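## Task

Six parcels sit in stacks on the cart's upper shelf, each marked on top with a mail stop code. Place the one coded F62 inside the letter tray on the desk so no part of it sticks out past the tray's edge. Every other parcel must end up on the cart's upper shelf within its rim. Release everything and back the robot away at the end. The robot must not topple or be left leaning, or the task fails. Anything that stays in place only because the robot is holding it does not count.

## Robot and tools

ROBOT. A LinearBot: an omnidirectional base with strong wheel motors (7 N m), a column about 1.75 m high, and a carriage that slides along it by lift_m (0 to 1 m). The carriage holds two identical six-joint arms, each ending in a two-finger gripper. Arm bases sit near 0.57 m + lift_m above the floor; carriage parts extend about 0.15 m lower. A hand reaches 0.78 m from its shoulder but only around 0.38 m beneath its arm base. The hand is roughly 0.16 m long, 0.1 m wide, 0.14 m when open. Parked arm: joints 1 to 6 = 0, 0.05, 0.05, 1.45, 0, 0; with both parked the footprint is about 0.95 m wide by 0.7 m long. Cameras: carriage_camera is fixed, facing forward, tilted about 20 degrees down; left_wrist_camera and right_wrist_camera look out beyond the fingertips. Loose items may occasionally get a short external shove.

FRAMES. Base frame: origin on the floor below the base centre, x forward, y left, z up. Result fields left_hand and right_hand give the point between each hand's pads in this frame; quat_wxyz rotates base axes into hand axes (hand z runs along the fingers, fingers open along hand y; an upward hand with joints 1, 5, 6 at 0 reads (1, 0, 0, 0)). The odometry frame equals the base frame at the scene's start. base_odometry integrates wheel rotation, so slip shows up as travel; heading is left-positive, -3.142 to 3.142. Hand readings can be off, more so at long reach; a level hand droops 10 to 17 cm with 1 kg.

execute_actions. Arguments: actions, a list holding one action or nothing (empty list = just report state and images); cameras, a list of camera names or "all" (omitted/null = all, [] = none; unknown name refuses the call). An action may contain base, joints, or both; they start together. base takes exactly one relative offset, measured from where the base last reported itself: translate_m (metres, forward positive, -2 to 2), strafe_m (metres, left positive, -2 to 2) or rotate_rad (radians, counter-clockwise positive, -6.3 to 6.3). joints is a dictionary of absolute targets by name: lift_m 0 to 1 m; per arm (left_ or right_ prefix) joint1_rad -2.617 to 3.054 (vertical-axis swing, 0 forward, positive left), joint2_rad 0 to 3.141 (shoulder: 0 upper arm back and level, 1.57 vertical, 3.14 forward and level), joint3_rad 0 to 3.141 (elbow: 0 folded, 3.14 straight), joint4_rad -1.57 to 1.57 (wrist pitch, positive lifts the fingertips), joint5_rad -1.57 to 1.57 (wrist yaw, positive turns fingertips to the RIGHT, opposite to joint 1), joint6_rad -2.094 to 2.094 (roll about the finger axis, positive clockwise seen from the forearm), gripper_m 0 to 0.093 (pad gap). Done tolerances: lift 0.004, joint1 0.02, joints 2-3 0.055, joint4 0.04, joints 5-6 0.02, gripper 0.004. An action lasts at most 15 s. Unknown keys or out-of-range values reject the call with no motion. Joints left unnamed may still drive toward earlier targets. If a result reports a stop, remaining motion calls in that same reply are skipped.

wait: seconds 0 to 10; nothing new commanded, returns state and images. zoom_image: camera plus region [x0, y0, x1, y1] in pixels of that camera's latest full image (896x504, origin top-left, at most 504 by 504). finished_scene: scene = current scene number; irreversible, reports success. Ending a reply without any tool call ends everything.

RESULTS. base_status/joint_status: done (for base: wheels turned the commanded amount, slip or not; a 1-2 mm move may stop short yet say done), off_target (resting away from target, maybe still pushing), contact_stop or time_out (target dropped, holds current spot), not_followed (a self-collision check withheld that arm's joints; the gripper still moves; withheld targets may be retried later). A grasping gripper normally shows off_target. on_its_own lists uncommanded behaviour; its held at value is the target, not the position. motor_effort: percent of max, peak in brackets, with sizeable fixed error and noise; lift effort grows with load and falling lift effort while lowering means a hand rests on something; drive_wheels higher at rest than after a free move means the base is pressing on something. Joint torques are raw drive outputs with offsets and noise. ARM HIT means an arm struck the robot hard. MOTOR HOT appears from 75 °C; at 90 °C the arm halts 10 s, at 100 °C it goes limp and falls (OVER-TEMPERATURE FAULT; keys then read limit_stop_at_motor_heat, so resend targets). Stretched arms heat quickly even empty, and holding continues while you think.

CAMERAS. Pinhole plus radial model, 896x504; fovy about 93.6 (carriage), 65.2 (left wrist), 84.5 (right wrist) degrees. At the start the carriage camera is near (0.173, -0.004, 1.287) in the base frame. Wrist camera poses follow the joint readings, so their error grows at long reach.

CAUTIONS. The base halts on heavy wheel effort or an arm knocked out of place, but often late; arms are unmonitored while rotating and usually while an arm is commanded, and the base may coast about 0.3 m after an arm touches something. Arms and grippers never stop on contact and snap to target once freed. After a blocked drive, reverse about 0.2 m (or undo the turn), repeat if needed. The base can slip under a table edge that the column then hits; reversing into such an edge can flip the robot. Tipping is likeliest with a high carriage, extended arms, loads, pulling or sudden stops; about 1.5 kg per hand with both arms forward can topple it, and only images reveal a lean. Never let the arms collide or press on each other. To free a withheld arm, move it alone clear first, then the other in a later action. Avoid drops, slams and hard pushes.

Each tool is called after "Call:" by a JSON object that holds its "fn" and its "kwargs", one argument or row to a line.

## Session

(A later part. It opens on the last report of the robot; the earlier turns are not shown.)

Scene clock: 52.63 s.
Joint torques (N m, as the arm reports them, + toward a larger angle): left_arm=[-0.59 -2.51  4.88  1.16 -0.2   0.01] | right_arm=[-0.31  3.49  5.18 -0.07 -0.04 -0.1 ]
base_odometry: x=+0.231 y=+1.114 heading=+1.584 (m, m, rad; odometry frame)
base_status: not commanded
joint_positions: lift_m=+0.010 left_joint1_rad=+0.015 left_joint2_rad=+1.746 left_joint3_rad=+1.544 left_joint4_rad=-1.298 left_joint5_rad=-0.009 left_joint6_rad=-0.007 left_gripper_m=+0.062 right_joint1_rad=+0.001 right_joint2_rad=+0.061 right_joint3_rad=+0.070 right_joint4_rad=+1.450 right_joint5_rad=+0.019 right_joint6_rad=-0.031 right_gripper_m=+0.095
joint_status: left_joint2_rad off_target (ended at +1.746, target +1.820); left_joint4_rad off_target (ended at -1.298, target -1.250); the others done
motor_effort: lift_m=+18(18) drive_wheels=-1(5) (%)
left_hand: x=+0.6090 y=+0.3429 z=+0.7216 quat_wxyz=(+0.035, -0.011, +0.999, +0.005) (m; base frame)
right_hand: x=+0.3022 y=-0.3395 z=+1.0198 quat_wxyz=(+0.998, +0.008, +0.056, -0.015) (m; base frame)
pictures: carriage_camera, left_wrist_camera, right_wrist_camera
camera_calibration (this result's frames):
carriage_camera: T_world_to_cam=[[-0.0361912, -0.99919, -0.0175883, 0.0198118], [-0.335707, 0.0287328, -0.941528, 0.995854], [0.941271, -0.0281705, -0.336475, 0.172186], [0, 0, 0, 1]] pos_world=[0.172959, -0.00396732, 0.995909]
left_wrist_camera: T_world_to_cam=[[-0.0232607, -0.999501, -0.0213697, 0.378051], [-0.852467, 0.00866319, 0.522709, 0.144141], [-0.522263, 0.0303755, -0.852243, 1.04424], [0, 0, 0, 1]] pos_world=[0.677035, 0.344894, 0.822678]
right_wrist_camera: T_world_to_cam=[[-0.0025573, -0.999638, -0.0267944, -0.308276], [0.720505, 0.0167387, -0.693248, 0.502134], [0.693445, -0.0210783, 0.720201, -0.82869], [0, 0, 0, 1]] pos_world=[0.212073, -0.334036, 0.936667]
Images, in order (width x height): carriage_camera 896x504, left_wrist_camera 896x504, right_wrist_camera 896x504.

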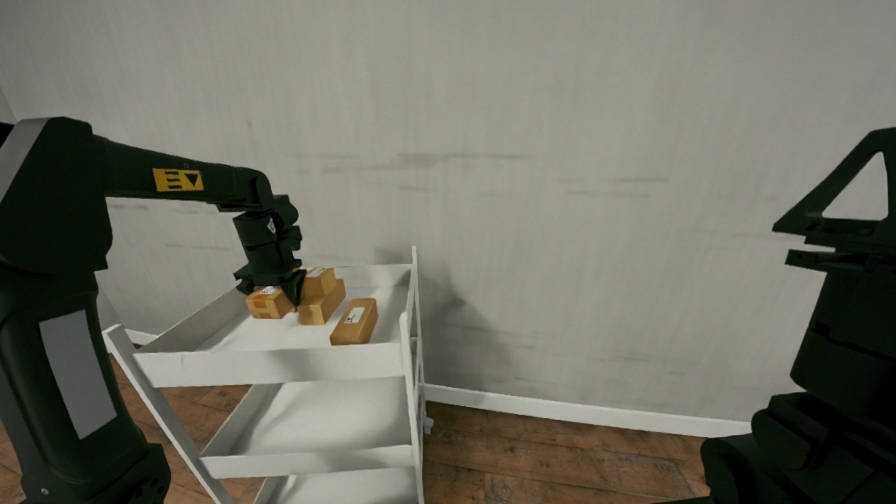

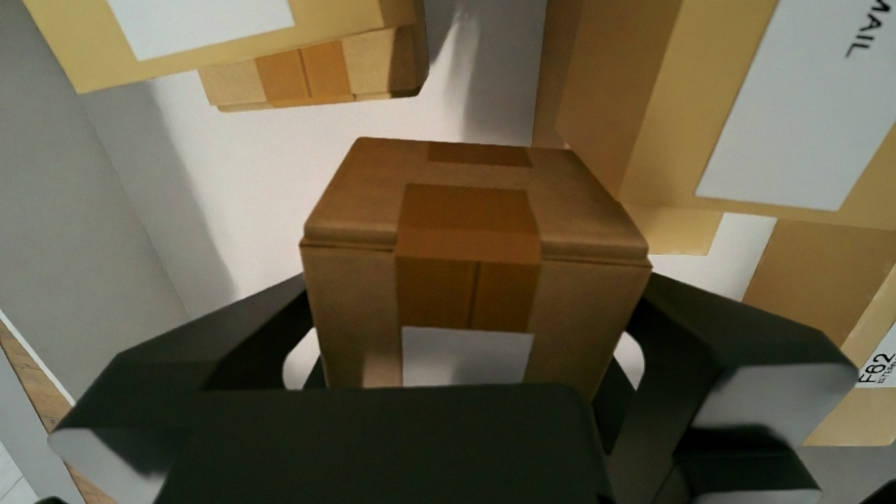

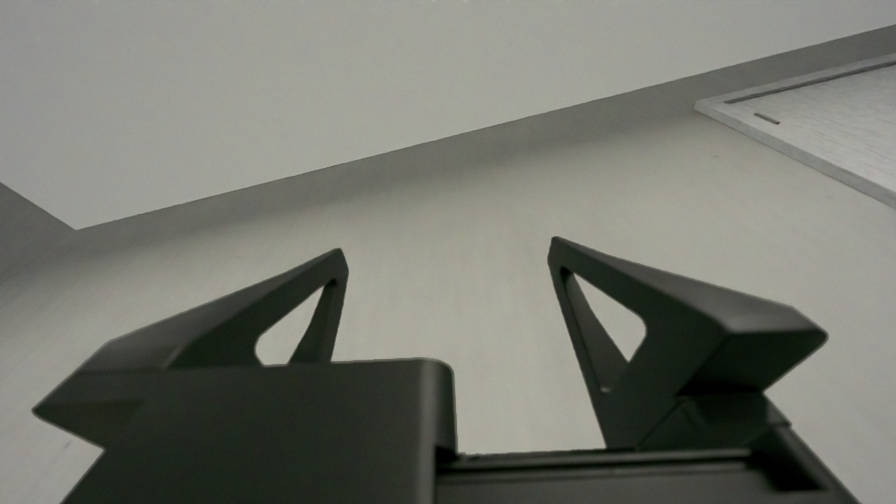

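Call:
{"fn": "execute_actions", "kwargs": {
  "actions": [
    {"joints":{"lift_m":0.09}}
  ],
  "cameras": []
}}

Call:
{"fn": "execute_actions", "kwargs": {
  "actions": [
    {"base":{"translate_m":-0.07}}
  ],
  "cameras": []
}}

Call:
{"fn": "execute_actions", "kwargs": {
  "actions": [
    {"joints":{"lift_m":0.02}}
  ],
  "cameras": ["left_wrist_camera","carriage_camera"]
}}

Scene clock: 55.90 s.
Joint torques (N m, as the arm reports them, + toward a larger angle): left_arm=[ -0.48 -10.64   7.99   0.51  -0.16   0.02] | right_arm=[-0.28  3.55  5.19 -0.06 -0.05 -0.09]
base_odometry: x=+0.231 y=+1.114 heading=+1.583 (m, m, rad; odometry frame)
base_status: not commanded
joint_positions: lift_m=+0.090 left_joint1_rad=+0.015 left_joint2_rad=+1.822 left_joint3_rad=+1.510 left_joint4_rad=-1.256 left_joint5_rad=-0.012 left_joint6_rad=-0.007 left_gripper_m=+0.062 right_joint1_rad=+0.001 right_joint2_rad=+0.061 right_joint3_rad=+0.070 right_joint4_rad=+1.450 right_joint5_rad=+0.018 right_joint6_rad=-0.031 right_gripper_m=+0.095
joint_status: all done
on_its_own: left_joint2_rad moved +0.076 to your old target +1.820; left_joint4_rad moved +0.043 to your old target -1.250
motor_effort: lift_m=+20(25) drive_wheels=-1(1) (%)
left_hand: x=+0.6114 y=+0.3434 z=+0.7685 quat_wxyz=(+0.001, -0.011, +1.000, +0.006) (m; base frame)
right_hand: x=+0.3022 y=-0.3395 z=+1.0996 quat_wxyz=(+0.998, +0.008, +0.056, -0.015) (m; base frame)
pictures: none
No camera images: the call's "cameras" was empty. Leave "cameras" out to get every camera's image.

Scene clock: 57.33 s.
Joint torques (N m, as the arm reports them, + toward a larger angle): left_arm=[ -0.48 -10.78   7.95   0.45  -0.17   0.01] | right_arm=[-0.28  3.55  5.23 -0.08 -0.05 -0.09]
base_odometry: x=+0.231 y=+1.044 heading=+1.584 (m, m, rad; odometry frame)
base_status: done
joint_positions: lift_m=+0.090 left_joint1_rad=+0.015 left_joint2_rad=+1.822 left_joint3_rad=+1.510 left_joint4_rad=-1.250 left_joint5_rad=-0.012 left_joint6_rad=-0.007 left_gripper_m=+0.062 right_joint1_rad=+0.001 right_joint2_rad=+0.061 right_joint3_rad=+0.070 right_joint4_rad=+1.449 right_joint5_rad=+0.018 right_joint6_rad=-0.031 right_gripper_m=+0.095
joint_status: not commanded
motor_effort: lift_m=+20(20) drive_wheels=+1(11) (%)
left_hand: x=+0.6127 y=+0.3435 z=+0.7685 quat_wxyz=(+0.004, -0.011, +1.000, +0.006) (m; base frame)
right_hand: x=+0.3023 y=-0.3395 z=+1.0995 quat_wxyz=(+0.998, +0.008, +0.057, -0.015) (m; base frame)
pictures: none
No camera images: the call's "cameras" was empty. Leave "cameras" out to get every camera's image.

Scene clock: 58.13 s.
Joint torques (N m, as the arm reports them, + toward a larger angle): left_arm=[ -0.43 -10.9    7.99   0.45  -0.16   0.  ] | right_arm=[-0.28  3.62  5.17 -0.07 -0.05 -0.1 ]
base_odometry: x=+0.231 y=+1.044 heading=+1.584 (m, m, rad; odometry frame)
base_status: not commanded
joint_positions: lift_m=+0.020 left_joint1_rad=+0.015 left_joint2_rad=+1.823 left_joint3_rad=+1.510 left_joint4_rad=-1.250 left_joint5_rad=-0.013 left_joint6_rad=-0.007 left_gripper_m=+0.062 right_joint1_rad=+0.001 right_joint2_rad=+0.061 right_joint3_rad=+0.070 right_joint4_rad=+1.449 right_joint5_rad=+0.018 right_joint6_rad=-0.031 right_gripper_m=+0.095
joint_status: all done
motor_effort: lift_m=+22(22) drive_wheels=+1(1) (%)
left_hand: x=+0.6127 y=+0.3436 z=+0.6981 quat_wxyz=(+0.003, -0.011, +1.000, +0.006) (m; base frame)
right_hand: x=+0.3023 y=-0.3395 z=+1.0294 quat_wxyz=(+0.998, +0.008, +0.057, -0.015) (m; base frame)
pictures: carriage_camera, left_wrist_camera
camera_calibration (this result's frames):
carriage_camera: T_world_to_cam=[[-0.0361912, -0.99919, -0.0175883, 0.0199812], [-0.335707, 0.0287328, -0.941528, 1.00492], [0.941271, -0.0281705, -0.336475, 0.175426], [0, 0, 0, 1]] pos_world=[0.172959, -0.00396732, 1.00554]
left_wrist_camera: T_world_to_cam=[[-0.0245188, -0.999441, -0.0227063, 0.380031], [-0.817432, 0.00696792, 0.575983, 0.101494], [-0.575503, 0.0326832, -0.817146, 1.03349], [0, 0, 0, 1]] pos_world=[0.687059, 0.345333, 0.794683]
Images, in order (width x height): carriage_camera 896x504, left_wrist_camera 896x504.

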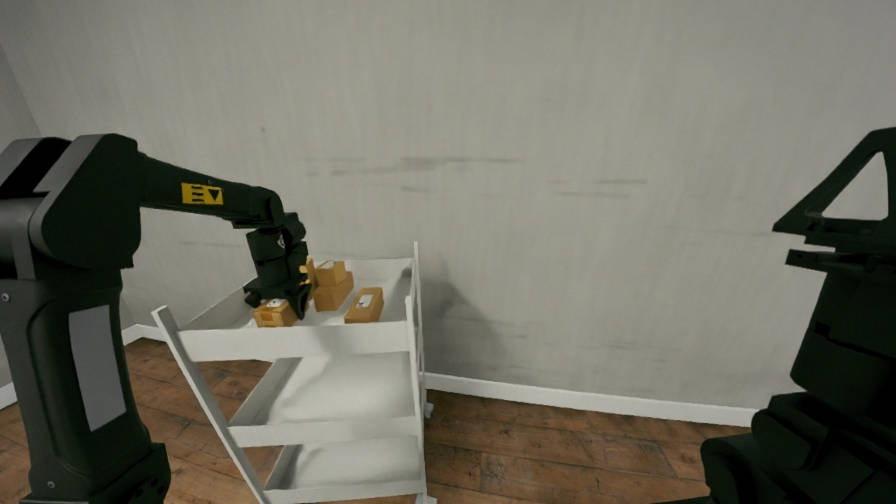

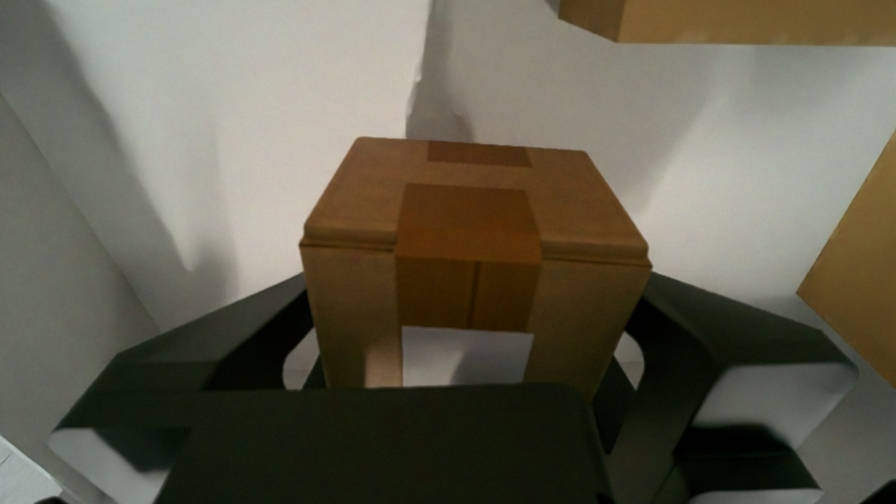

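Call:
{"fn": "execute_actions", "kwargs": {
  "actions": [
    {"joints":{"lift_m":0.0}}
  ],
  "cameras": []
}}

Call:
{"fn": "execute_actions", "kwargs": {
  "actions": [
    {"joints":{"left_gripper_m":0.085}}
  ],
  "cameras": []
}}

Call:
{"fn": "execute_actions", "kwargs": {
  "actions": [
    {"joints":{"lift_m":0.1,"left_gripper_m":0.093}}
  ],
  "cameras": []
}}

Call:
{"fn": "execute_actions", "kwargs": {
  "actions": [
    {"base":{"strafe_m":-0.175}}
  ],
  "cameras": ["left_wrist_camera","carriage_camera"]
}}

Scene clock: 62.03 s.
Joint torques (N m, as the arm reports them, + toward a larger angle): left_arm=[ -0.49 -11.07   7.99   0.46  -0.17   0.01] | right_arm=[-0.21  3.57  5.17 -0.04 -0.05 -0.1 ]
base_odometry: x=+0.231 y=+1.044 heading=+1.584 (m, m, rad; odometry frame)
base_status: not commanded
joint_positions: lift_m=+0.001 left_joint1_rad=+0.015 left_joint2_rad=+1.825 left_joint3_rad=+1.510 left_joint4_rad=-1.251 left_joint5_rad=-0.013 left_joint6_rad=-0.007 left_gripper_m=+0.062 right_joint1_rad=+0.001 right_joint2_rad=+0.061 right_joint3_rad=+0.070 right_joint4_rad=+1.449 right_joint5_rad=+0.018 right_joint6_rad=-0.031 right_gripper_m=+0.095
joint_status: all done
joint sent to its limit — the command would take lift_m past its lower limit, so that joint was sent only as far as its limit.
motor_effort: lift_m=+20(22) drive_wheels=+1(3) (%)
left_hand: x=+0.6126 y=+0.3436 z=+0.6790 quat_wxyz=(+0.002, -0.011, +1.000, +0.006) (m; base frame)
right_hand: x=+0.3023 y=-0.3395 z=+1.0107 quat_wxyz=(+0.998, +0.008, +0.057, -0.015) (m; base frame)
pictures: none
No camera images: the call's "cameras" was empty. Leave "cameras" out to get every camera's image.

Scene clock: 62.63 s.
Joint torques (N m, as the arm reports them, + toward a larger angle): left_arm=[ -0.47 -10.95   8.03   0.46  -0.15   0.02] | right_arm=[-0.33  3.55  5.13 -0.06 -0.04 -0.1 ]
base_odometry: x=+0.231 y=+1.044 heading=+1.584 (m, m, rad; odometry frame)
base_status: not commanded
joint_positions: lift_m=+0.001 left_joint1_rad=+0.015 left_joint2_rad=+1.825 left_joint3_rad=+1.510 left_joint4_rad=-1.251 left_joint5_rad=-0.013 left_joint6_rad=-0.007 left_gripper_m=+0.085 right_joint1_rad=+0.001 right_joint2_rad=+0.061 right_joint3_rad=+0.070 right_joint4_rad=+1.449 right_joint5_rad=+0.018 right_joint6_rad=-0.031 right_gripper_m=+0.095
joint_status: all done
motor_effort: lift_m=+21(21) drive_wheels=+3(1) (%)
left_hand: x=+0.6126 y=+0.3436 z=+0.6790 quat_wxyz=(+0.002, -0.011, +1.000, +0.006) (m; base frame)
right_hand: x=+0.3023 y=-0.3395 z=+1.0107 quat_wxyz=(+0.998, +0.008, +0.057, -0.015) (m; base frame)
pictures: none
No camera images: the call's "cameras" was empty. Leave "cameras" out to get every camera's image.

Scene clock: 63.57 s.
Joint torques (N m, as the arm reports them, + toward a larger angle): left_arm=[ -0.45 -11.06   8.09   0.46  -0.16   0.01] | right_arm=[-0.27  3.55  5.17 -0.06 -0.04 -0.1 ]
base_odometry: x=+0.231 y=+1.044 heading=+1.584 (m, m, rad; odometry frame)
base_status: not commanded
joint_positions: lift_m=+0.100 left_joint1_rad=+0.015 left_joint2_rad=+1.825 left_joint3_rad=+1.510 left_joint4_rad=-1.250 left_joint5_rad=-0.013 left_joint6_rad=-0.007 left_gripper_m=+0.093 right_joint1_rad=+0.001 right_joint2_rad=+0.061 right_joint3_rad=+0.070 right_joint4_rad=+1.449 right_joint5_rad=+0.018 right_joint6_rad=-0.031 right_gripper_m=+0.095
joint_status: all done
motor_effort: lift_m=+20(25) drive_wheels=+1(3) (%)
left_hand: x=+0.6129 y=+0.3436 z=+0.7778 quat_wxyz=(+0.003, -0.011, +1.000, +0.006) (m; base frame)
right_hand: x=+0.3023 y=-0.3395 z=+1.1096 quat_wxyz=(+0.998, +0.008, +0.057, -0.015) (m; base frame)
pictures: none
No camera images: the call's "cameras" was empty. Leave "cameras" out to get every camera's image.

Scene clock: 65.53 s.
Joint torques (N m, as the arm reports them, + toward a larger angle): left_arm=[ -0.23 -11.02   8.     0.46  -0.16   0.01] | right_arm=[-0.27  3.55  5.19 -0.06 -0.04 -0.09]
base_odometry: x=+0.406 y=+1.046 heading=+1.583 (m, m, rad; odometry frame)
base_status: done
joint_positions: lift_m=+0.100 left_joint1_rad=+0.012 left_joint2_rad=+1.825 left_joint3_rad=+1.510 left_joint4_rad=-1.250 left_joint5_rad=-0.014 left_joint6_rad=-0.007 left_gripper_m=+0.093 right_joint1_rad=+0.001 right_joint2_rad=+0.061 right_joint3_rad=+0.070 right_joint4_rad=+1.449 right_joint5_rad=+0.018 right_joint6_rad=-0.031 right_gripper_m=+0.095
joint_status: not commanded
motor_effort: lift_m=+20(20) drive_wheels=-2(8) (%)
left_hand: x=+0.6129 y=+0.3426 z=+0.7778 quat_wxyz=(+0.003, -0.009, +1.000, +0.007) (m; base frame)
right_hand: x=+0.3023 y=-0.3395 z=+1.1096 quat_wxyz=(+0.998, +0.008, +0.057, -0.015) (m; base frame)
pictures: carriage_camera, left_wrist_camera
camera_calibration (this result's frames):
carriage_camera: T_world_to_cam=[[-0.0361912, -0.99919, -0.0175883, 0.0213909], [-0.335707, 0.0287328, -0.941528, 1.08039], [0.941271, -0.0281705, -0.336475, 0.202395], [0, 0, 0, 1]] pos_world=[0.172959, -0.00396732, 1.08569]
left_wrist_camera: T_world_to_cam=[[-0.0279629, -0.999334, -0.0234383, 0.383457], [-0.816959, 0.00933575, 0.57662, 0.0541766], [-0.576018, 0.0352721, -0.816676, 1.0978], [0, 0, 0, 1]] pos_world=[0.687334, 0.343974, 0.874294]
Images, in order (width x height): carriage_camera 896x504, left_wrist_camera 896x504.

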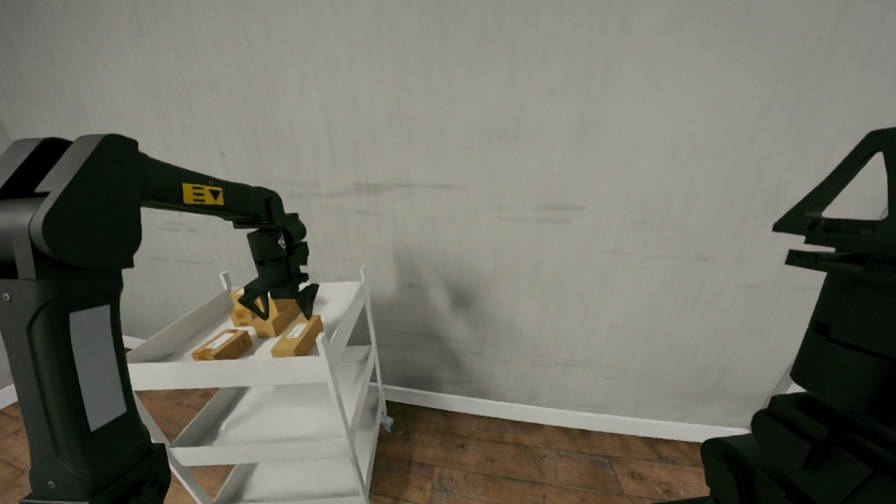

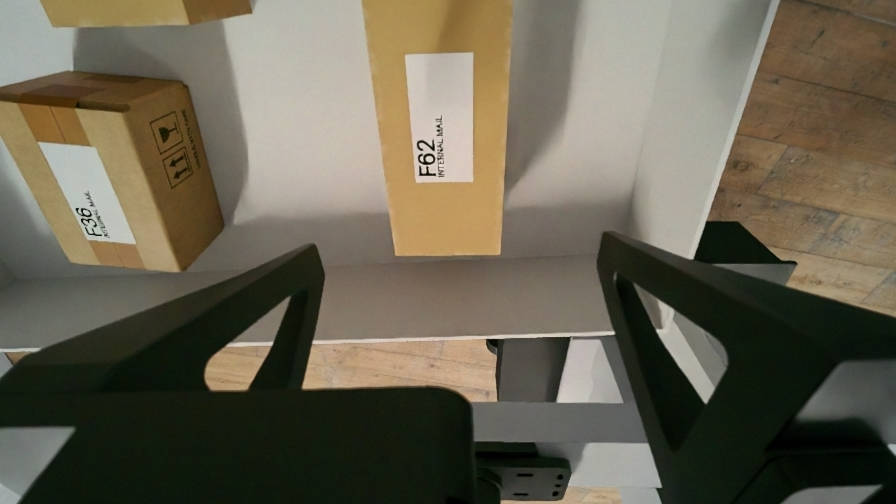

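Call:
{"fn": "execute_actions", "kwargs": {
  "actions": [
    {"base":{"translate_m":0.025}}
  ],
  "cameras": []
}}

Call:
{"fn": "execute_actions", "kwargs": {
  "actions": [
    {"base":{"strafe_m":0.008},"joints":{"lift_m":0.0}}
  ],
  "cameras": ["left_wrist_camera"]
}}

Call:
{"fn": "execute_actions", "kwargs": {
  "actions": [
    {"joints":{"left_gripper_m":0.02}}
  ],
  "cameras": []
}}

Call:
{"fn": "execute_actions", "kwargs": {
  "actions": [
    {"joints":{"lift_m":0.3}}
  ],
  "cameras": ["left_wrist_camera","carriage_camera"]
}}

Scene clock: 69.63 s.
Joint torques (N m, as the arm reports them, + toward a larger angle): left_arm=[ -0.19 -10.96   8.06   0.46  -0.15   0.01] | right_arm=[-0.3   3.58  5.21 -0.03 -0.04 -0.09]
base_odometry: x=+0.406 y=+1.071 heading=+1.583 (m, m, rad; odometry frame)
base_status: done
joint_positions: lift_m=+0.100 left_joint1_rad=+0.012 left_joint2_rad=+1.825 left_joint3_rad=+1.510 left_joint4_rad=-1.250 left_joint5_rad=-0.014 left_joint6_rad=-0.007 left_gripper_m=+0.093 right_joint1_rad=+0.001 right_joint2_rad=+0.061 right_joint3_rad=+0.070 right_joint4_rad=+1.449 right_joint5_rad=+0.018 right_joint6_rad=-0.031 right_gripper_m=+0.095
joint_status: not commanded
motor_effort: lift_m=+20(21) drive_wheels=+8(6) (%)
left_hand: x=+0.6129 y=+0.3426 z=+0.7778 quat_wxyz=(+0.003, -0.009, +1.000, +0.007) (m; base frame)
right_hand: x=+0.3024 y=-0.3395 z=+1.1095 quat_wxyz=(+0.998, +0.008, +0.057, -0.015) (m; base frame)
pictures: none
No camera images: the call's "cameras" was empty. Leave "cameras" out to get every camera's image.

Scene clock: 70.57 s.
Joint torques (N m, as the arm reports them, + toward a larger angle): left_arm=[  0.   -10.71   8.02   0.47  -0.15   0.03] | right_arm=[-0.29  3.53  5.14 -0.05 -0.04 -0.1 ]
base_odometry: x=+0.399 y=+1.070 heading=+1.582 (m, m, rad; odometry frame)
base_status: done
joint_positions: lift_m=+0.001 left_joint1_rad=+0.010 left_joint2_rad=+1.822 left_joint3_rad=+1.510 left_joint4_rad=-1.250 left_joint5_rad=-0.014 left_joint6_rad=-0.007 left_gripper_m=+0.093 right_joint1_rad=+0.001 right_joint2_rad=+0.061 right_joint3_rad=+0.070 right_joint4_rad=+1.449 right_joint5_rad=+0.018 right_joint6_rad=-0.031 right_gripper_m=+0.095
joint_status: all done
joint sent to its limit — the command would take lift_m past its lower limit, so that joint was sent only as far as its limit.
motor_effort: lift_m=+21(21) drive_wheels=-2(11) (%)
left_hand: x=+0.6128 y=+0.3420 z=+0.6797 quat_wxyz=(+0.004, -0.009, +1.000, +0.007) (m; base frame)
right_hand: x=+0.3024 y=-0.3394 z=+1.0107 quat_wxyz=(+0.998, +0.008, +0.057, -0.015) (m; base frame)
pictures: left_wrist_camera
camera_calibration (this result's frames):
left_wrist_camera: T_world_to_cam=[[-0.0298212, -0.99927, -0.0238946, 0.382002], [-0.818036, 0.0106616, 0.575069, 0.111946], [-0.574394, 0.0366959, -0.817756, 1.01694], [0, 0, 0, 1]] pos_world=[0.68709, 0.343212, 0.776359]
Images, in order (width x height): left_wrist_camera 896x504.

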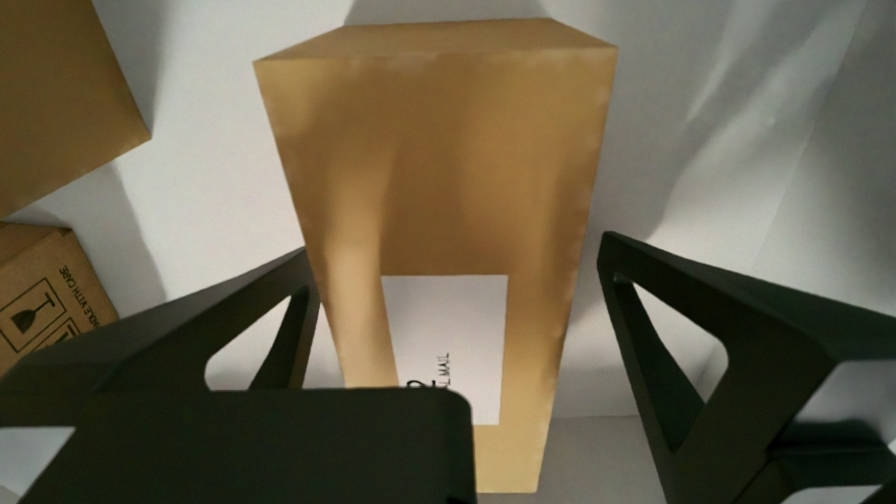

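Scene clock: 71.23 s.
Joint torques (N m, as the arm reports them, + toward a larger angle): left_arm=[ -0.07 -10.72   8.04   0.46  -0.13   0.01] | right_arm=[-0.27  3.56  5.15 -0.06 -0.04 -0.09]
base_odometry: x=+0.399 y=+1.070 heading=+1.582 (m, m, rad; odometry frame)
base_status: not commanded
joint_positions: lift_m=+0.001 left_joint1_rad=+0.010 left_joint2_rad=+1.822 left_joint3_rad=+1.510 left_joint4_rad=-1.250 left_joint5_rad=-0.015 left_joint6_rad=-0.007 left_gripper_m=+0.051 right_joint1_rad=+0.001 right_joint2_rad=+0.061 right_joint3_rad=+0.070 right_joint4_rad=+1.449 right_joint5_rad=+0.018 right_joint6_rad=-0.031 right_gripper_m=+0.095
joint_status: left_gripper_m off_target (ended at +0.051, target +0.020)
motor_effort: lift_m=+21(21) drive_wheels=-6(6) (%)
left_hand: x=+0.6128 y=+0.3422 z=+0.6797 quat_wxyz=(+0.004, -0.009, +1.000, +0.008) (m; base frame)
right_hand: x=+0.3024 y=-0.3394 z=+1.0107 quat_wxyz=(+0.998, +0.008, +0.057, -0.015) (m; base frame)
pictures: none
No camera images: the call's "cameras" was empty. Leave "cameras" out to get every camera's image.

Scene clock: 72.97 s.
Joint torques (N m, as the arm reports them, + toward a larger angle): left_arm=[ -0.11 -10.83   7.94   0.48  -0.14   0.  ] | right_arm=[-0.25  3.53  5.19 -0.06 -0.05 -0.1 ]
base_odometry: x=+0.399 y=+1.070 heading=+1.582 (m, m, rad; odometry frame)
base_status: not commanded
joint_positions: lift_m=+0.300 left_joint1_rad=+0.010 left_joint2_rad=+1.823 left_joint3_rad=+1.510 left_joint4_rad=-1.250 left_joint5_rad=-0.015 left_joint6_rad=-0.007 left_gripper_m=+0.051 right_joint1_rad=+0.001 right_joint2_rad=+0.061 right_joint3_rad=+0.070 right_joint4_rad=+1.449 right_joint5_rad=+0.018 right_joint6_rad=-0.031 right_gripper_m=+0.095
joint_status: all done
motor_effort: lift_m=+20(24) drive_wheels=+5(5) (%)
left_hand: x=+0.6128 y=+0.3422 z=+0.9783 quat_wxyz=(+0.004, -0.009, +1.000, +0.008) (m; base frame)
right_hand: x=+0.3024 y=-0.3395 z=+1.3095 quat_wxyz=(+0.998, +0.008, +0.057, -0.015) (m; base frame)
pictures: carriage_camera, left_wrist_camera
camera_calibration (this result's frames):
carriage_camera: T_world_to_cam=[[-0.0361912, -0.99919, -0.0175883, 0.0249085], [-0.335707, 0.0287328, -0.941528, 1.26869], [0.941271, -0.0281705, -0.336475, 0.269687], [0, 0, 0, 1]] pos_world=[0.172959, -0.00396732, 1.28568]
left_wrist_camera: T_world_to_cam=[[-0.0298315, -0.999242, -0.0250077, 0.390418], [-0.817591, 0.0100003, 0.575713, -0.0604335], [-0.575027, 0.0376204, -0.817269, 1.26067], [0, 0, 0, 1]] pos_world=[0.687156, 0.343299, 1.07486]
Images, in order (width x height): carriage_camera 896x504, left_wrist_camera 896x504.

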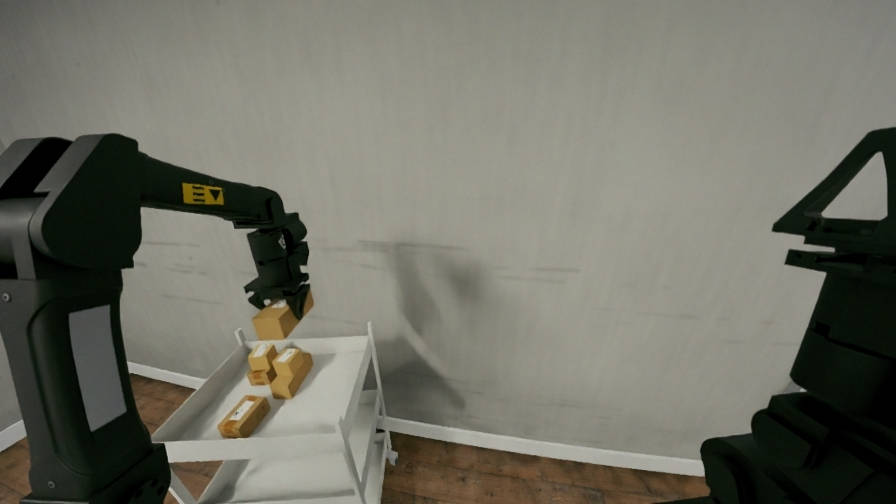

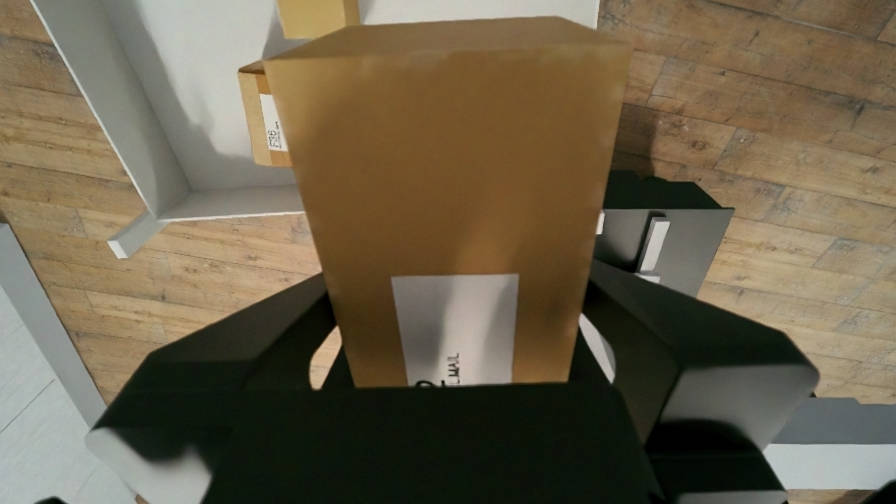

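Call:
{"fn": "execute_actions", "kwargs": {
  "actions": [
    {"base":{"translate_m":-0.35},"joints":{"lift_m":0.5}}
  ],
  "cameras": []
}}

Call:
{"fn": "execute_actions", "kwargs": {
  "actions": [
    {"base":{"rotate_rad":-1.582}}
  ],
  "cameras": []
}}

Call:
{"fn": "execute_actions", "kwargs": {
  "actions": [
    {"base":{"strafe_m":-1.45}}
  ],
  "cameras": ["carriage_camera"]
}}

Call:
{"fn": "execute_actions", "kwargs": {
  "actions": [
    {"base":{"translate_m":0.85}}
  ],
  "cameras": ["carriage_camera","left_wrist_camera"]
}}

Scene clock: 79.23 s.
Joint torques (N m, as the arm reports them, + toward a larger angle): left_arm=[ -0.02 -10.95   7.98   0.45  -0.12   0.  ] | right_arm=[-0.31  3.54  5.21 -0.05 -0.04 -0.1 ]
base_odometry: x=+0.403 y=+0.720 heading=+1.582 (m, m, rad; odometry frame)
base_status: done
joint_positions: lift_m=+0.500 left_joint1_rad=+0.010 left_joint2_rad=+1.825 left_joint3_rad=+1.510 left_joint4_rad=-1.250 left_joint5_rad=-0.015 left_joint6_rad=-0.007 left_gripper_m=+0.051 right_joint1_rad=+0.001 right_joint2_rad=+0.061 right_joint3_rad=+0.070 right_joint4_rad=+1.449 right_joint5_rad=+0.018 right_joint6_rad=-0.031 right_gripper_m=+0.095
joint_status: all done
motor_effort: lift_m=+20(26) drive_wheels=-2(14) (%)
left_hand: x=+0.6127 y=+0.3422 z=+1.1778 quat_wxyz=(+0.003, -0.009, +1.000, +0.008) (m; base frame)
right_hand: x=+0.3023 y=-0.3395 z=+1.5096 quat_wxyz=(+0.998, +0.008, +0.057, -0.015) (m; base frame)
pictures: none
No camera images: the call's "cameras" was empty. Leave "cameras" out to get every camera's image.

Scene clock: 82.33 s.
Joint torques (N m, as the arm reports them, + toward a larger angle): left_arm=[ -0.12 -11.02   8.08   0.37  -0.11   0.01] | right_arm=[-0.25  3.57  5.2  -0.05 -0.05 -0.1 ]
base_odometry: x=+0.403 y=+0.720 heading=+0.001 (m, m, rad; odometry frame)
base_status: done
joint_positions: lift_m=+0.500 left_joint1_rad=+0.010 left_joint2_rad=+1.825 left_joint3_rad=+1.510 left_joint4_rad=-1.243 left_joint5_rad=-0.017 left_joint6_rad=-0.007 left_gripper_m=+0.051 right_joint1_rad=+0.001 right_joint2_rad=+0.061 right_joint3_rad=+0.070 right_joint4_rad=+1.449 right_joint5_rad=+0.018 right_joint6_rad=-0.031 right_gripper_m=+0.095
joint_status: not commanded
motor_effort: lift_m=+20(20) drive_wheels=+9(20) (%)
left_hand: x=+0.6145 y=+0.3425 z=+1.1778 quat_wxyz=(+0.006, -0.009, +1.000, +0.008) (m; base frame)
right_hand: x=+0.3024 y=-0.3395 z=+1.5096 quat_wxyz=(+0.998, +0.008, +0.057, -0.015) (m; base frame)
pictures: none
No camera images: the call's "cameras" was empty. Leave "cameras" out to get every camera's image.

Scene clock: 87.53 s.
Joint torques (N m, as the arm reports them, + toward a larger angle): left_arm=[ -0.12 -10.95   8.07   0.39  -0.12   0.02] | right_arm=[-0.28  3.56  5.18 -0.05 -0.05 -0.1 ]
base_odometry: x=+0.402 y=-0.730 heading=+0.000 (m, m, rad; odometry frame)
base_status: done
joint_positions: lift_m=+0.500 left_joint1_rad=+0.010 left_joint2_rad=+1.825 left_joint3_rad=+1.510 left_joint4_rad=-1.245 left_joint5_rad=-0.017 left_joint6_rad=-0.007 left_gripper_m=+0.051 right_joint1_rad=+0.001 right_joint2_rad=+0.061 right_joint3_rad=+0.070 right_joint4_rad=+1.449 right_joint5_rad=+0.018 right_joint6_rad=-0.031 right_gripper_m=+0.095
joint_status: not commanded
motor_effort: lift_m=+20(21) drive_wheels=-6(26) (%)
left_hand: x=+0.6140 y=+0.3425 z=+1.1778 quat_wxyz=(+0.005, -0.009, +1.000, +0.008) (m; base frame)
right_hand: x=+0.3024 y=-0.3395 z=+1.5096 quat_wxyz=(+0.998, +0.008, +0.057, -0.015) (m; base frame)
pictures: carriage_camera
camera_calibration (this result's frames):
carriage_camera: T_world_to_cam=[[-0.0361912, -0.99919, -0.0175883, 0.0284263], [-0.335707, 0.0287328, -0.941528, 1.457], [0.941271, -0.0281705, -0.336475, 0.336987], [0, 0, 0, 1]] pos_world=[0.172959, -0.00396732, 1.4857]
Images, in order (width x height): carriage_camera 896x504.

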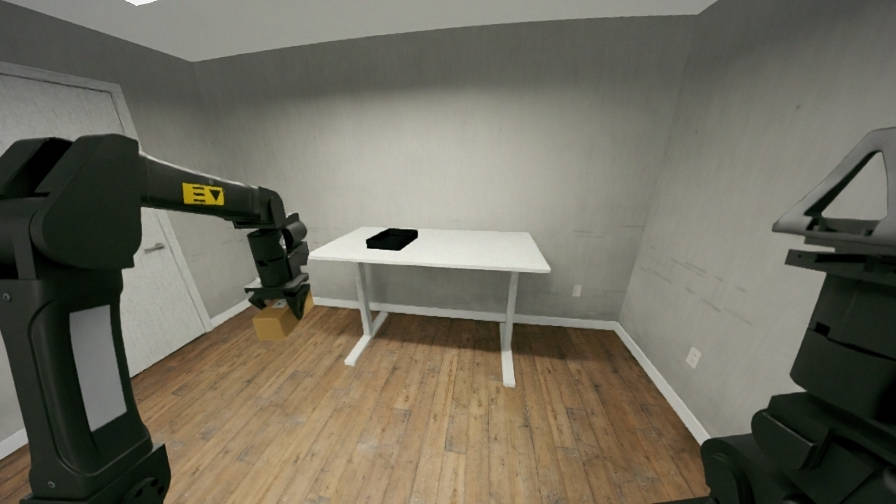

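Scene clock: 91.50 s.
Joint torques (N m, as the arm reports them, + toward a larger angle): left_arm=[  0.   -10.92   8.     0.44  -0.1    0.01] | right_arm=[-0.25  3.5   5.19 -0.07 -0.05 -0.09]
base_odometry: x=+1.252 y=-0.731 heading=-0.001 (m, m, rad; odometry frame)
base_status: done
joint_positions: lift_m=+0.500 left_joint1_rad=+0.008 left_joint2_rad=+1.825 left_joint3_rad=+1.510 left_joint4_rad=-1.248 left_joint5_rad=-0.017 left_joint6_rad=-0.007 left_gripper_m=+0.051 right_joint1_rad=+0.001 right_joint2_rad=+0.061 right_joint3_rad=+0.070 right_joint4_rad=+1.449 right_joint5_rad=+0.018 right_joint6_rad=-0.031 right_gripper_m=+0.095
joint_status: not commanded
motor_effort: lift_m=+20(20) drive_wheels=-6(20) (%)
left_hand: x=+0.6132 y=+0.3421 z=+1.1778 quat_wxyz=(+0.004, -0.008, +1.000, +0.008) (m; base frame)
right_hand: x=+0.3024 y=-0.3395 z=+1.5095 quat_wxyz=(+0.998, +0.008, +0.057, -0.015) (m; base frame)
pictures: carriage_camera, left_wrist_camera
camera_calibration (this result's frames):
carriage_camera: T_world_to_cam=[[-0.0361912, -0.99919, -0.0175883, 0.0284263], [-0.335707, 0.0287328, -0.941528, 1.457], [0.941271, -0.0281705, -0.336475, 0.336986], [0, 0, 0, 1]] pos_world=[0.172959, -0.00396732, 1.48569]
left_wrist_camera: T_world_to_cam=[[-0.0309618, -0.999158, -0.0269129, 0.398269], [-0.817569, 0.00982667, 0.575746, -0.174999], [-0.574997, 0.0398293, -0.817185, 1.42308], [0, 0, 0, 1]] pos_world=[0.687524, 0.342973, 1.27439]
Images, in order (width x height): carriage_camera 896x504, left_wrist_camera 896x504.

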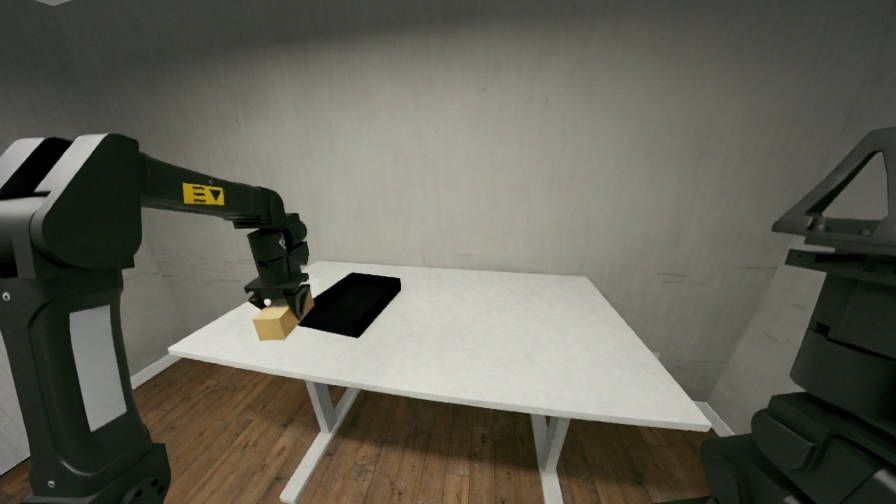

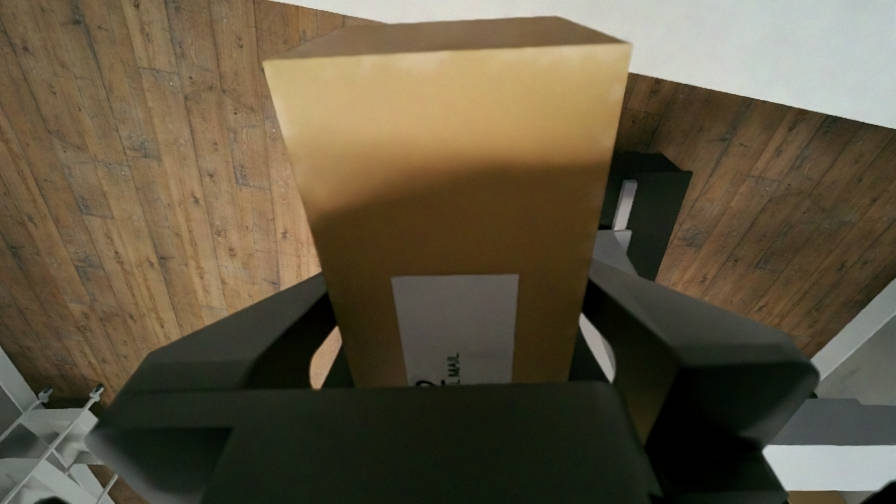

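Call:
{"fn": "execute_actions", "kwargs": {
  "actions": [
    {"base":{"translate_m":0.25},"joints":{"lift_m":0.6,"left_joint2_rad":2.1,"left_joint3_rad":1.95,"left_joint4_rad":-1.42}}
  ],
  "cameras": ["carriage_camera","left_wrist_camera"]
}}

Scene clock: 97.50 s.
Joint torques (N m, as the arm reports them, + toward a larger angle): left_arm=[  0.05 -12.59  10.33   0.38  -0.13   0.  ] | right_arm=[-0.26  3.53  5.18 -0.05 -0.04 -0.09]
base_odometry: x=+1.502 y=-0.731 heading=-0.002 (m, m, rad; odometry frame)
base_status: done
joint_positions: lift_m=+0.600 left_joint1_rad=+0.008 left_joint2_rad=+2.093 left_joint3_rad=+1.935 left_joint4_rad=-1.417 left_joint5_rad=-0.017 left_joint6_rad=-0.007 left_gripper_m=+0.051 right_joint1_rad=+0.001 right_joint2_rad=+0.061 right_joint3_rad=+0.070 right_joint4_rad=+1.448 right_joint5_rad=+0.018 right_joint6_rad=-0.031 right_gripper_m=+0.095
joint_status: all done
motor_effort: lift_m=+19(24) drive_wheels=-5(18) (%)
left_hand: x=+0.6757 y=+0.3426 z=+1.2908 quat_wxyz=(-0.002, -0.008, +1.000, +0.008) (m; base frame)
right_hand: x=+0.3025 y=-0.3395 z=+1.6096 quat_wxyz=(+0.998, +0.008, +0.057, -0.015) (m; base frame)
pictures: carriage_camera, left_wrist_camera
camera_calibration (this result's frames):
carriage_camera: T_world_to_cam=[[-0.0361912, -0.99919, -0.0175883, 0.0301855], [-0.335707, 0.0287328, -0.941528, 1.55117], [0.941271, -0.0281705, -0.336475, 0.370641], [0, 0, 0, 1]] pos_world=[0.172959, -0.00396732, 1.58572]
left_wrist_camera: T_world_to_cam=[[-0.031247, -0.999161, -0.0264905, 0.403424], [-0.811373, 0.00987902, 0.584445, -0.204356], [-0.583692, 0.0397558, -0.811001, 1.5493], [0, 0, 0, 1]] pos_world=[0.751113, 0.343511, 1.38661]
Images, in order (width x height): carriage_camera 896x504, left_wrist_camera 896x504.

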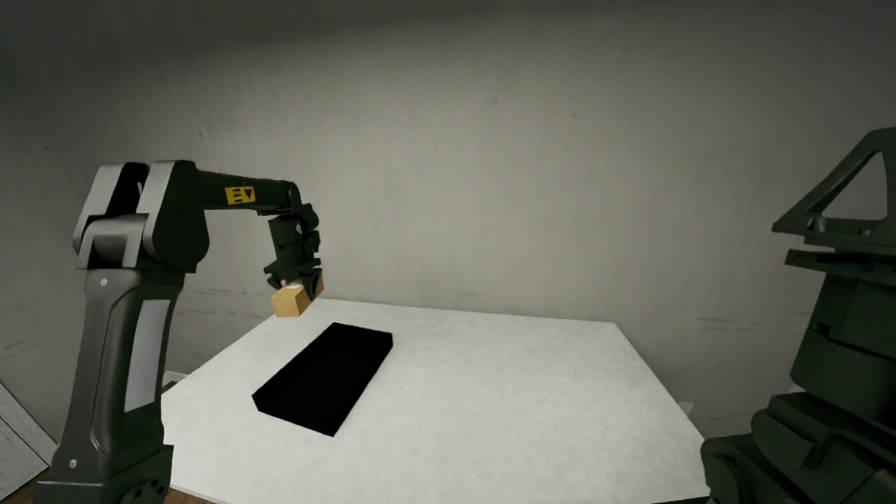

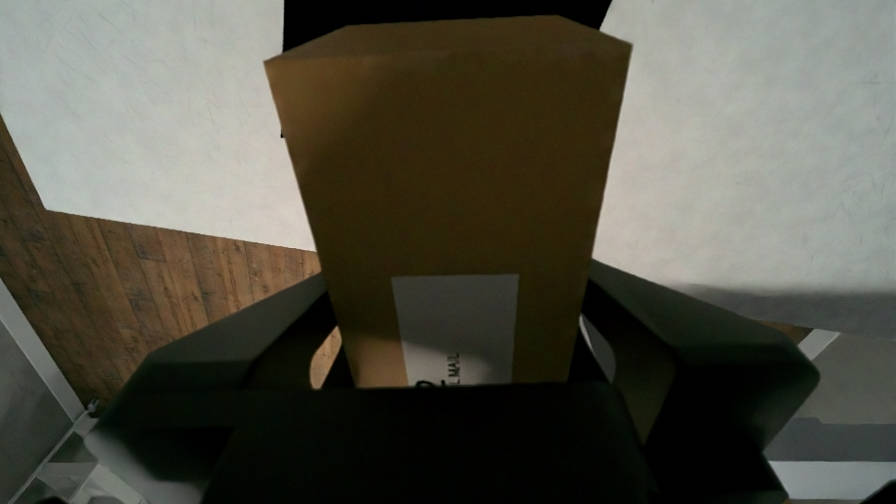

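Call:
{"fn": "execute_actions", "kwargs": {
  "actions": [
    {"base":{"translate_m":0.06},"joints":{"left_joint2_rad":2.4,"left_joint4_rad":-1.12}}
  ],
  "cameras": ["carriage_camera","left_wrist_camera"]
}}

Scene clock: 103.57 s.
Joint torques (N m, as the arm reports them, + toward a larger angle): left_arm=[  0.08 -17.56  10.09   0.36  -0.11   0.01] | right_arm=[-0.26  3.53  5.18 -0.05 -0.06 -0.09]
base_odometry: x=+1.562 y=-0.732 heading=-0.003 (m, m, rad; odometry frame)
base_status: done
joint_positions: lift_m=+0.600 left_joint1_rad=+0.008 left_joint2_rad=+2.417 left_joint3_rad=+1.935 left_joint4_rad=-1.120 left_joint5_rad=-0.017 left_joint6_rad=-0.007 left_gripper_m=+0.051 right_joint1_rad=+0.001 right_joint2_rad=+0.061 right_joint3_rad=+0.070 right_joint4_rad=+1.448 right_joint5_rad=+0.018 right_joint6_rad=-0.031 right_gripper_m=+0.095
joint_status: all done
motor_effort: lift_m=+21(20) drive_wheels=-4(19) (%)
left_hand: x=+0.7286 y=+0.3431 z=+1.1558 quat_wxyz=(-0.015, -0.008, +1.000, +0.008) (m; base frame)
right_hand: x=+0.3025 y=-0.3395 z=+1.6095 quat_wxyz=(+0.998, +0.008, +0.057, -0.015) (m; base frame)
pictures: carriage_camera, left_wrist_camera
camera_calibration (this result's frames):
carriage_camera: T_world_to_cam=[[-0.0361912, -0.99919, -0.0175883, 0.0301842], [-0.335707, 0.0287328, -0.941528, 1.5511], [0.941271, -0.0281705, -0.336475, 0.370615], [0, 0, 0, 1]] pos_world=[0.172959, -0.00396732, 1.58564]
left_wrist_camera: T_world_to_cam=[[-0.0319595, -0.999167, -0.0253906, 0.401194], [-0.795018, 0.0100172, 0.606504, -0.120058], [-0.605744, 0.0395695, -0.794675, 1.46789], [0, 0, 0, 1]] pos_world=[0.806538, 0.343979, 1.2495]
Images, in order (width x height): carriage_camera 896x504, left_wrist_camera 896x504.

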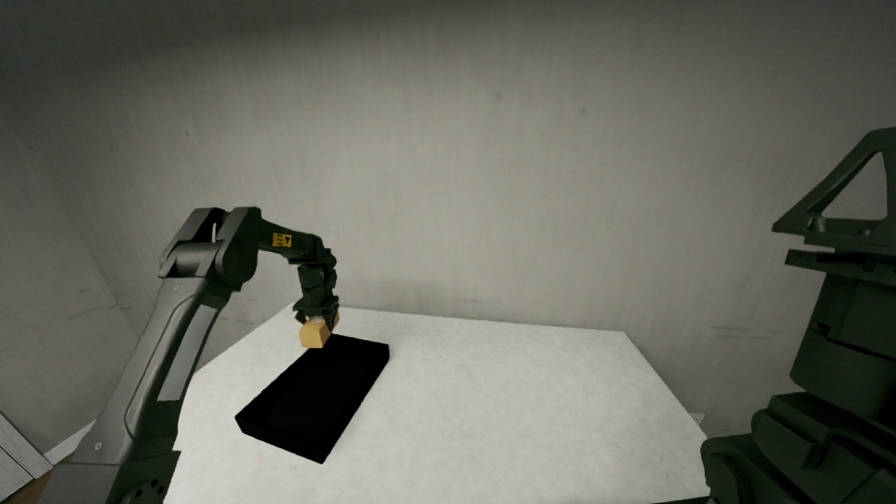

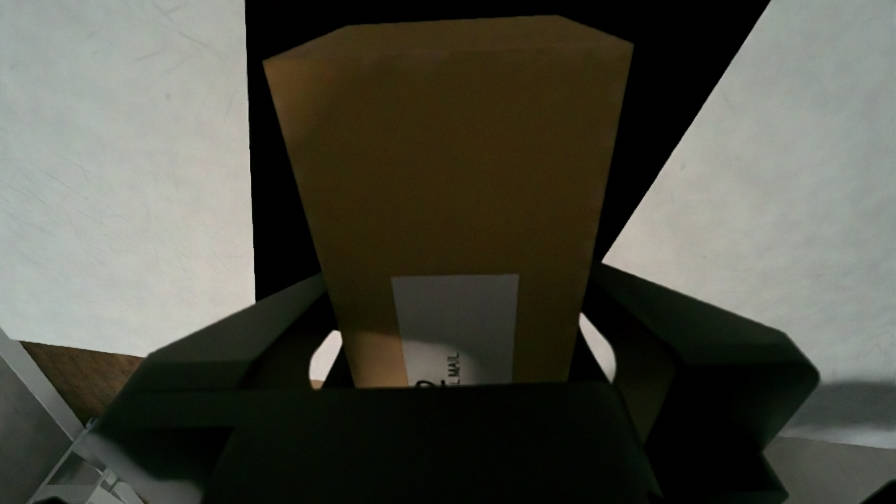

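Call:
{"fn": "execute_actions", "kwargs": {
  "actions": [
    {"joints":{"lift_m":0.5}}
  ],
  "cameras": ["carriage_camera","left_wrist_camera"]
}}

Scene clock: 105.50 s.
Joint torques (N m, as the arm reports them, + toward a larger angle): left_arm=[ -0.05 -16.55  10.11   0.39  -0.1    0.02] | right_arm=[-0.31  3.55  5.18 -0.05 -0.04 -0.1 ]
base_odometry: x=+1.562 y=-0.732 heading=-0.003 (m, m, rad; odometry frame)
base_status: not commanded
joint_positions: lift_m=+0.500 left_joint1_rad=+0.008 left_joint2_rad=+2.406 left_joint3_rad=+1.935 left_joint4_rad=-1.121 left_joint5_rad=-0.017 left_joint6_rad=-0.007 left_gripper_m=+0.051 right_joint1_rad=+0.001 right_joint2_rad=+0.061 right_joint3_rad=+0.070 right_joint4_rad=+1.449 right_joint5_rad=+0.018 right_joint6_rad=-0.031 right_gripper_m=+0.095
joint_status: all done
motor_effort: lift_m=+21(20) drive_wheels=-6(4) (%)
left_hand: x=+0.7297 y=+0.3431 z=+1.0604 quat_wxyz=(-0.011, -0.008, +1.000, +0.008) (m; base frame)
right_hand: x=+0.3024 y=-0.3395 z=+1.5094 quat_wxyz=(+0.998, +0.008, +0.057, -0.015) (m; base frame)
pictures: carriage_camera, left_wrist_camera
camera_calibration (this result's frames):
carriage_camera: T_world_to_cam=[[-0.0361912, -0.99919, -0.0175883, 0.0284241], [-0.335707, 0.0287328, -0.941528, 1.45688], [0.941271, -0.0281705, -0.336475, 0.336944], [0, 0, 0, 1]] pos_world=[0.172959, -0.00396732, 1.48557]
left_wrist_camera: T_world_to_cam=[[-0.0317057, -0.999164, -0.02579, 0.399057], [-0.800994, 0.00996672, 0.59859, -0.0484753], [-0.597833, 0.0396363, -0.80064, 1.39332], [0, 0, 0, 1]] pos_world=[0.806794, 0.343981, 1.15485]
Images, in order (width x height): carriage_camera 896x504, left_wrist_camera 896x504.

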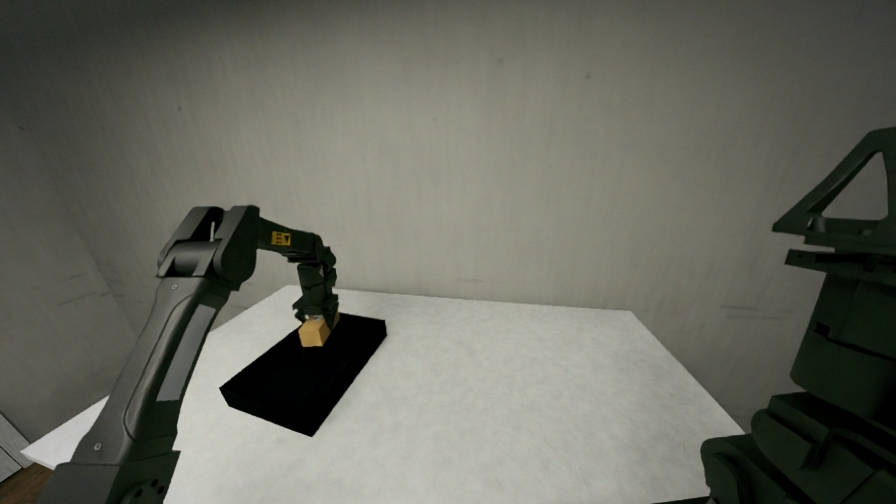

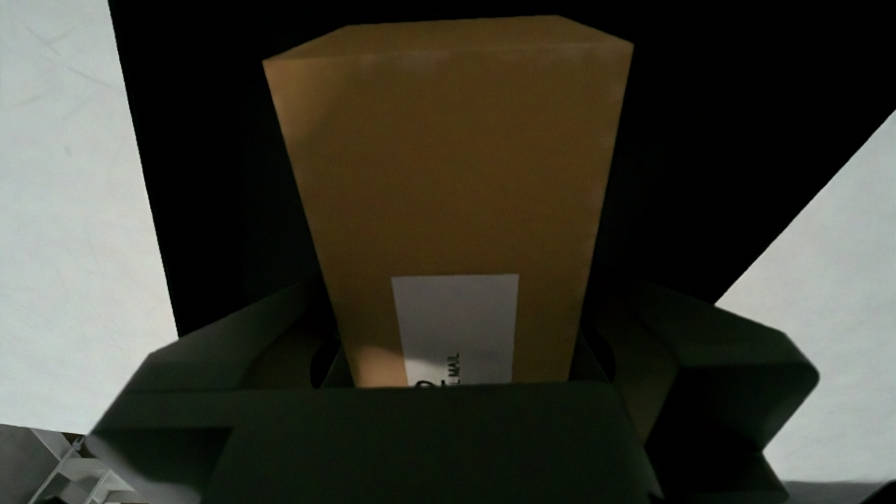

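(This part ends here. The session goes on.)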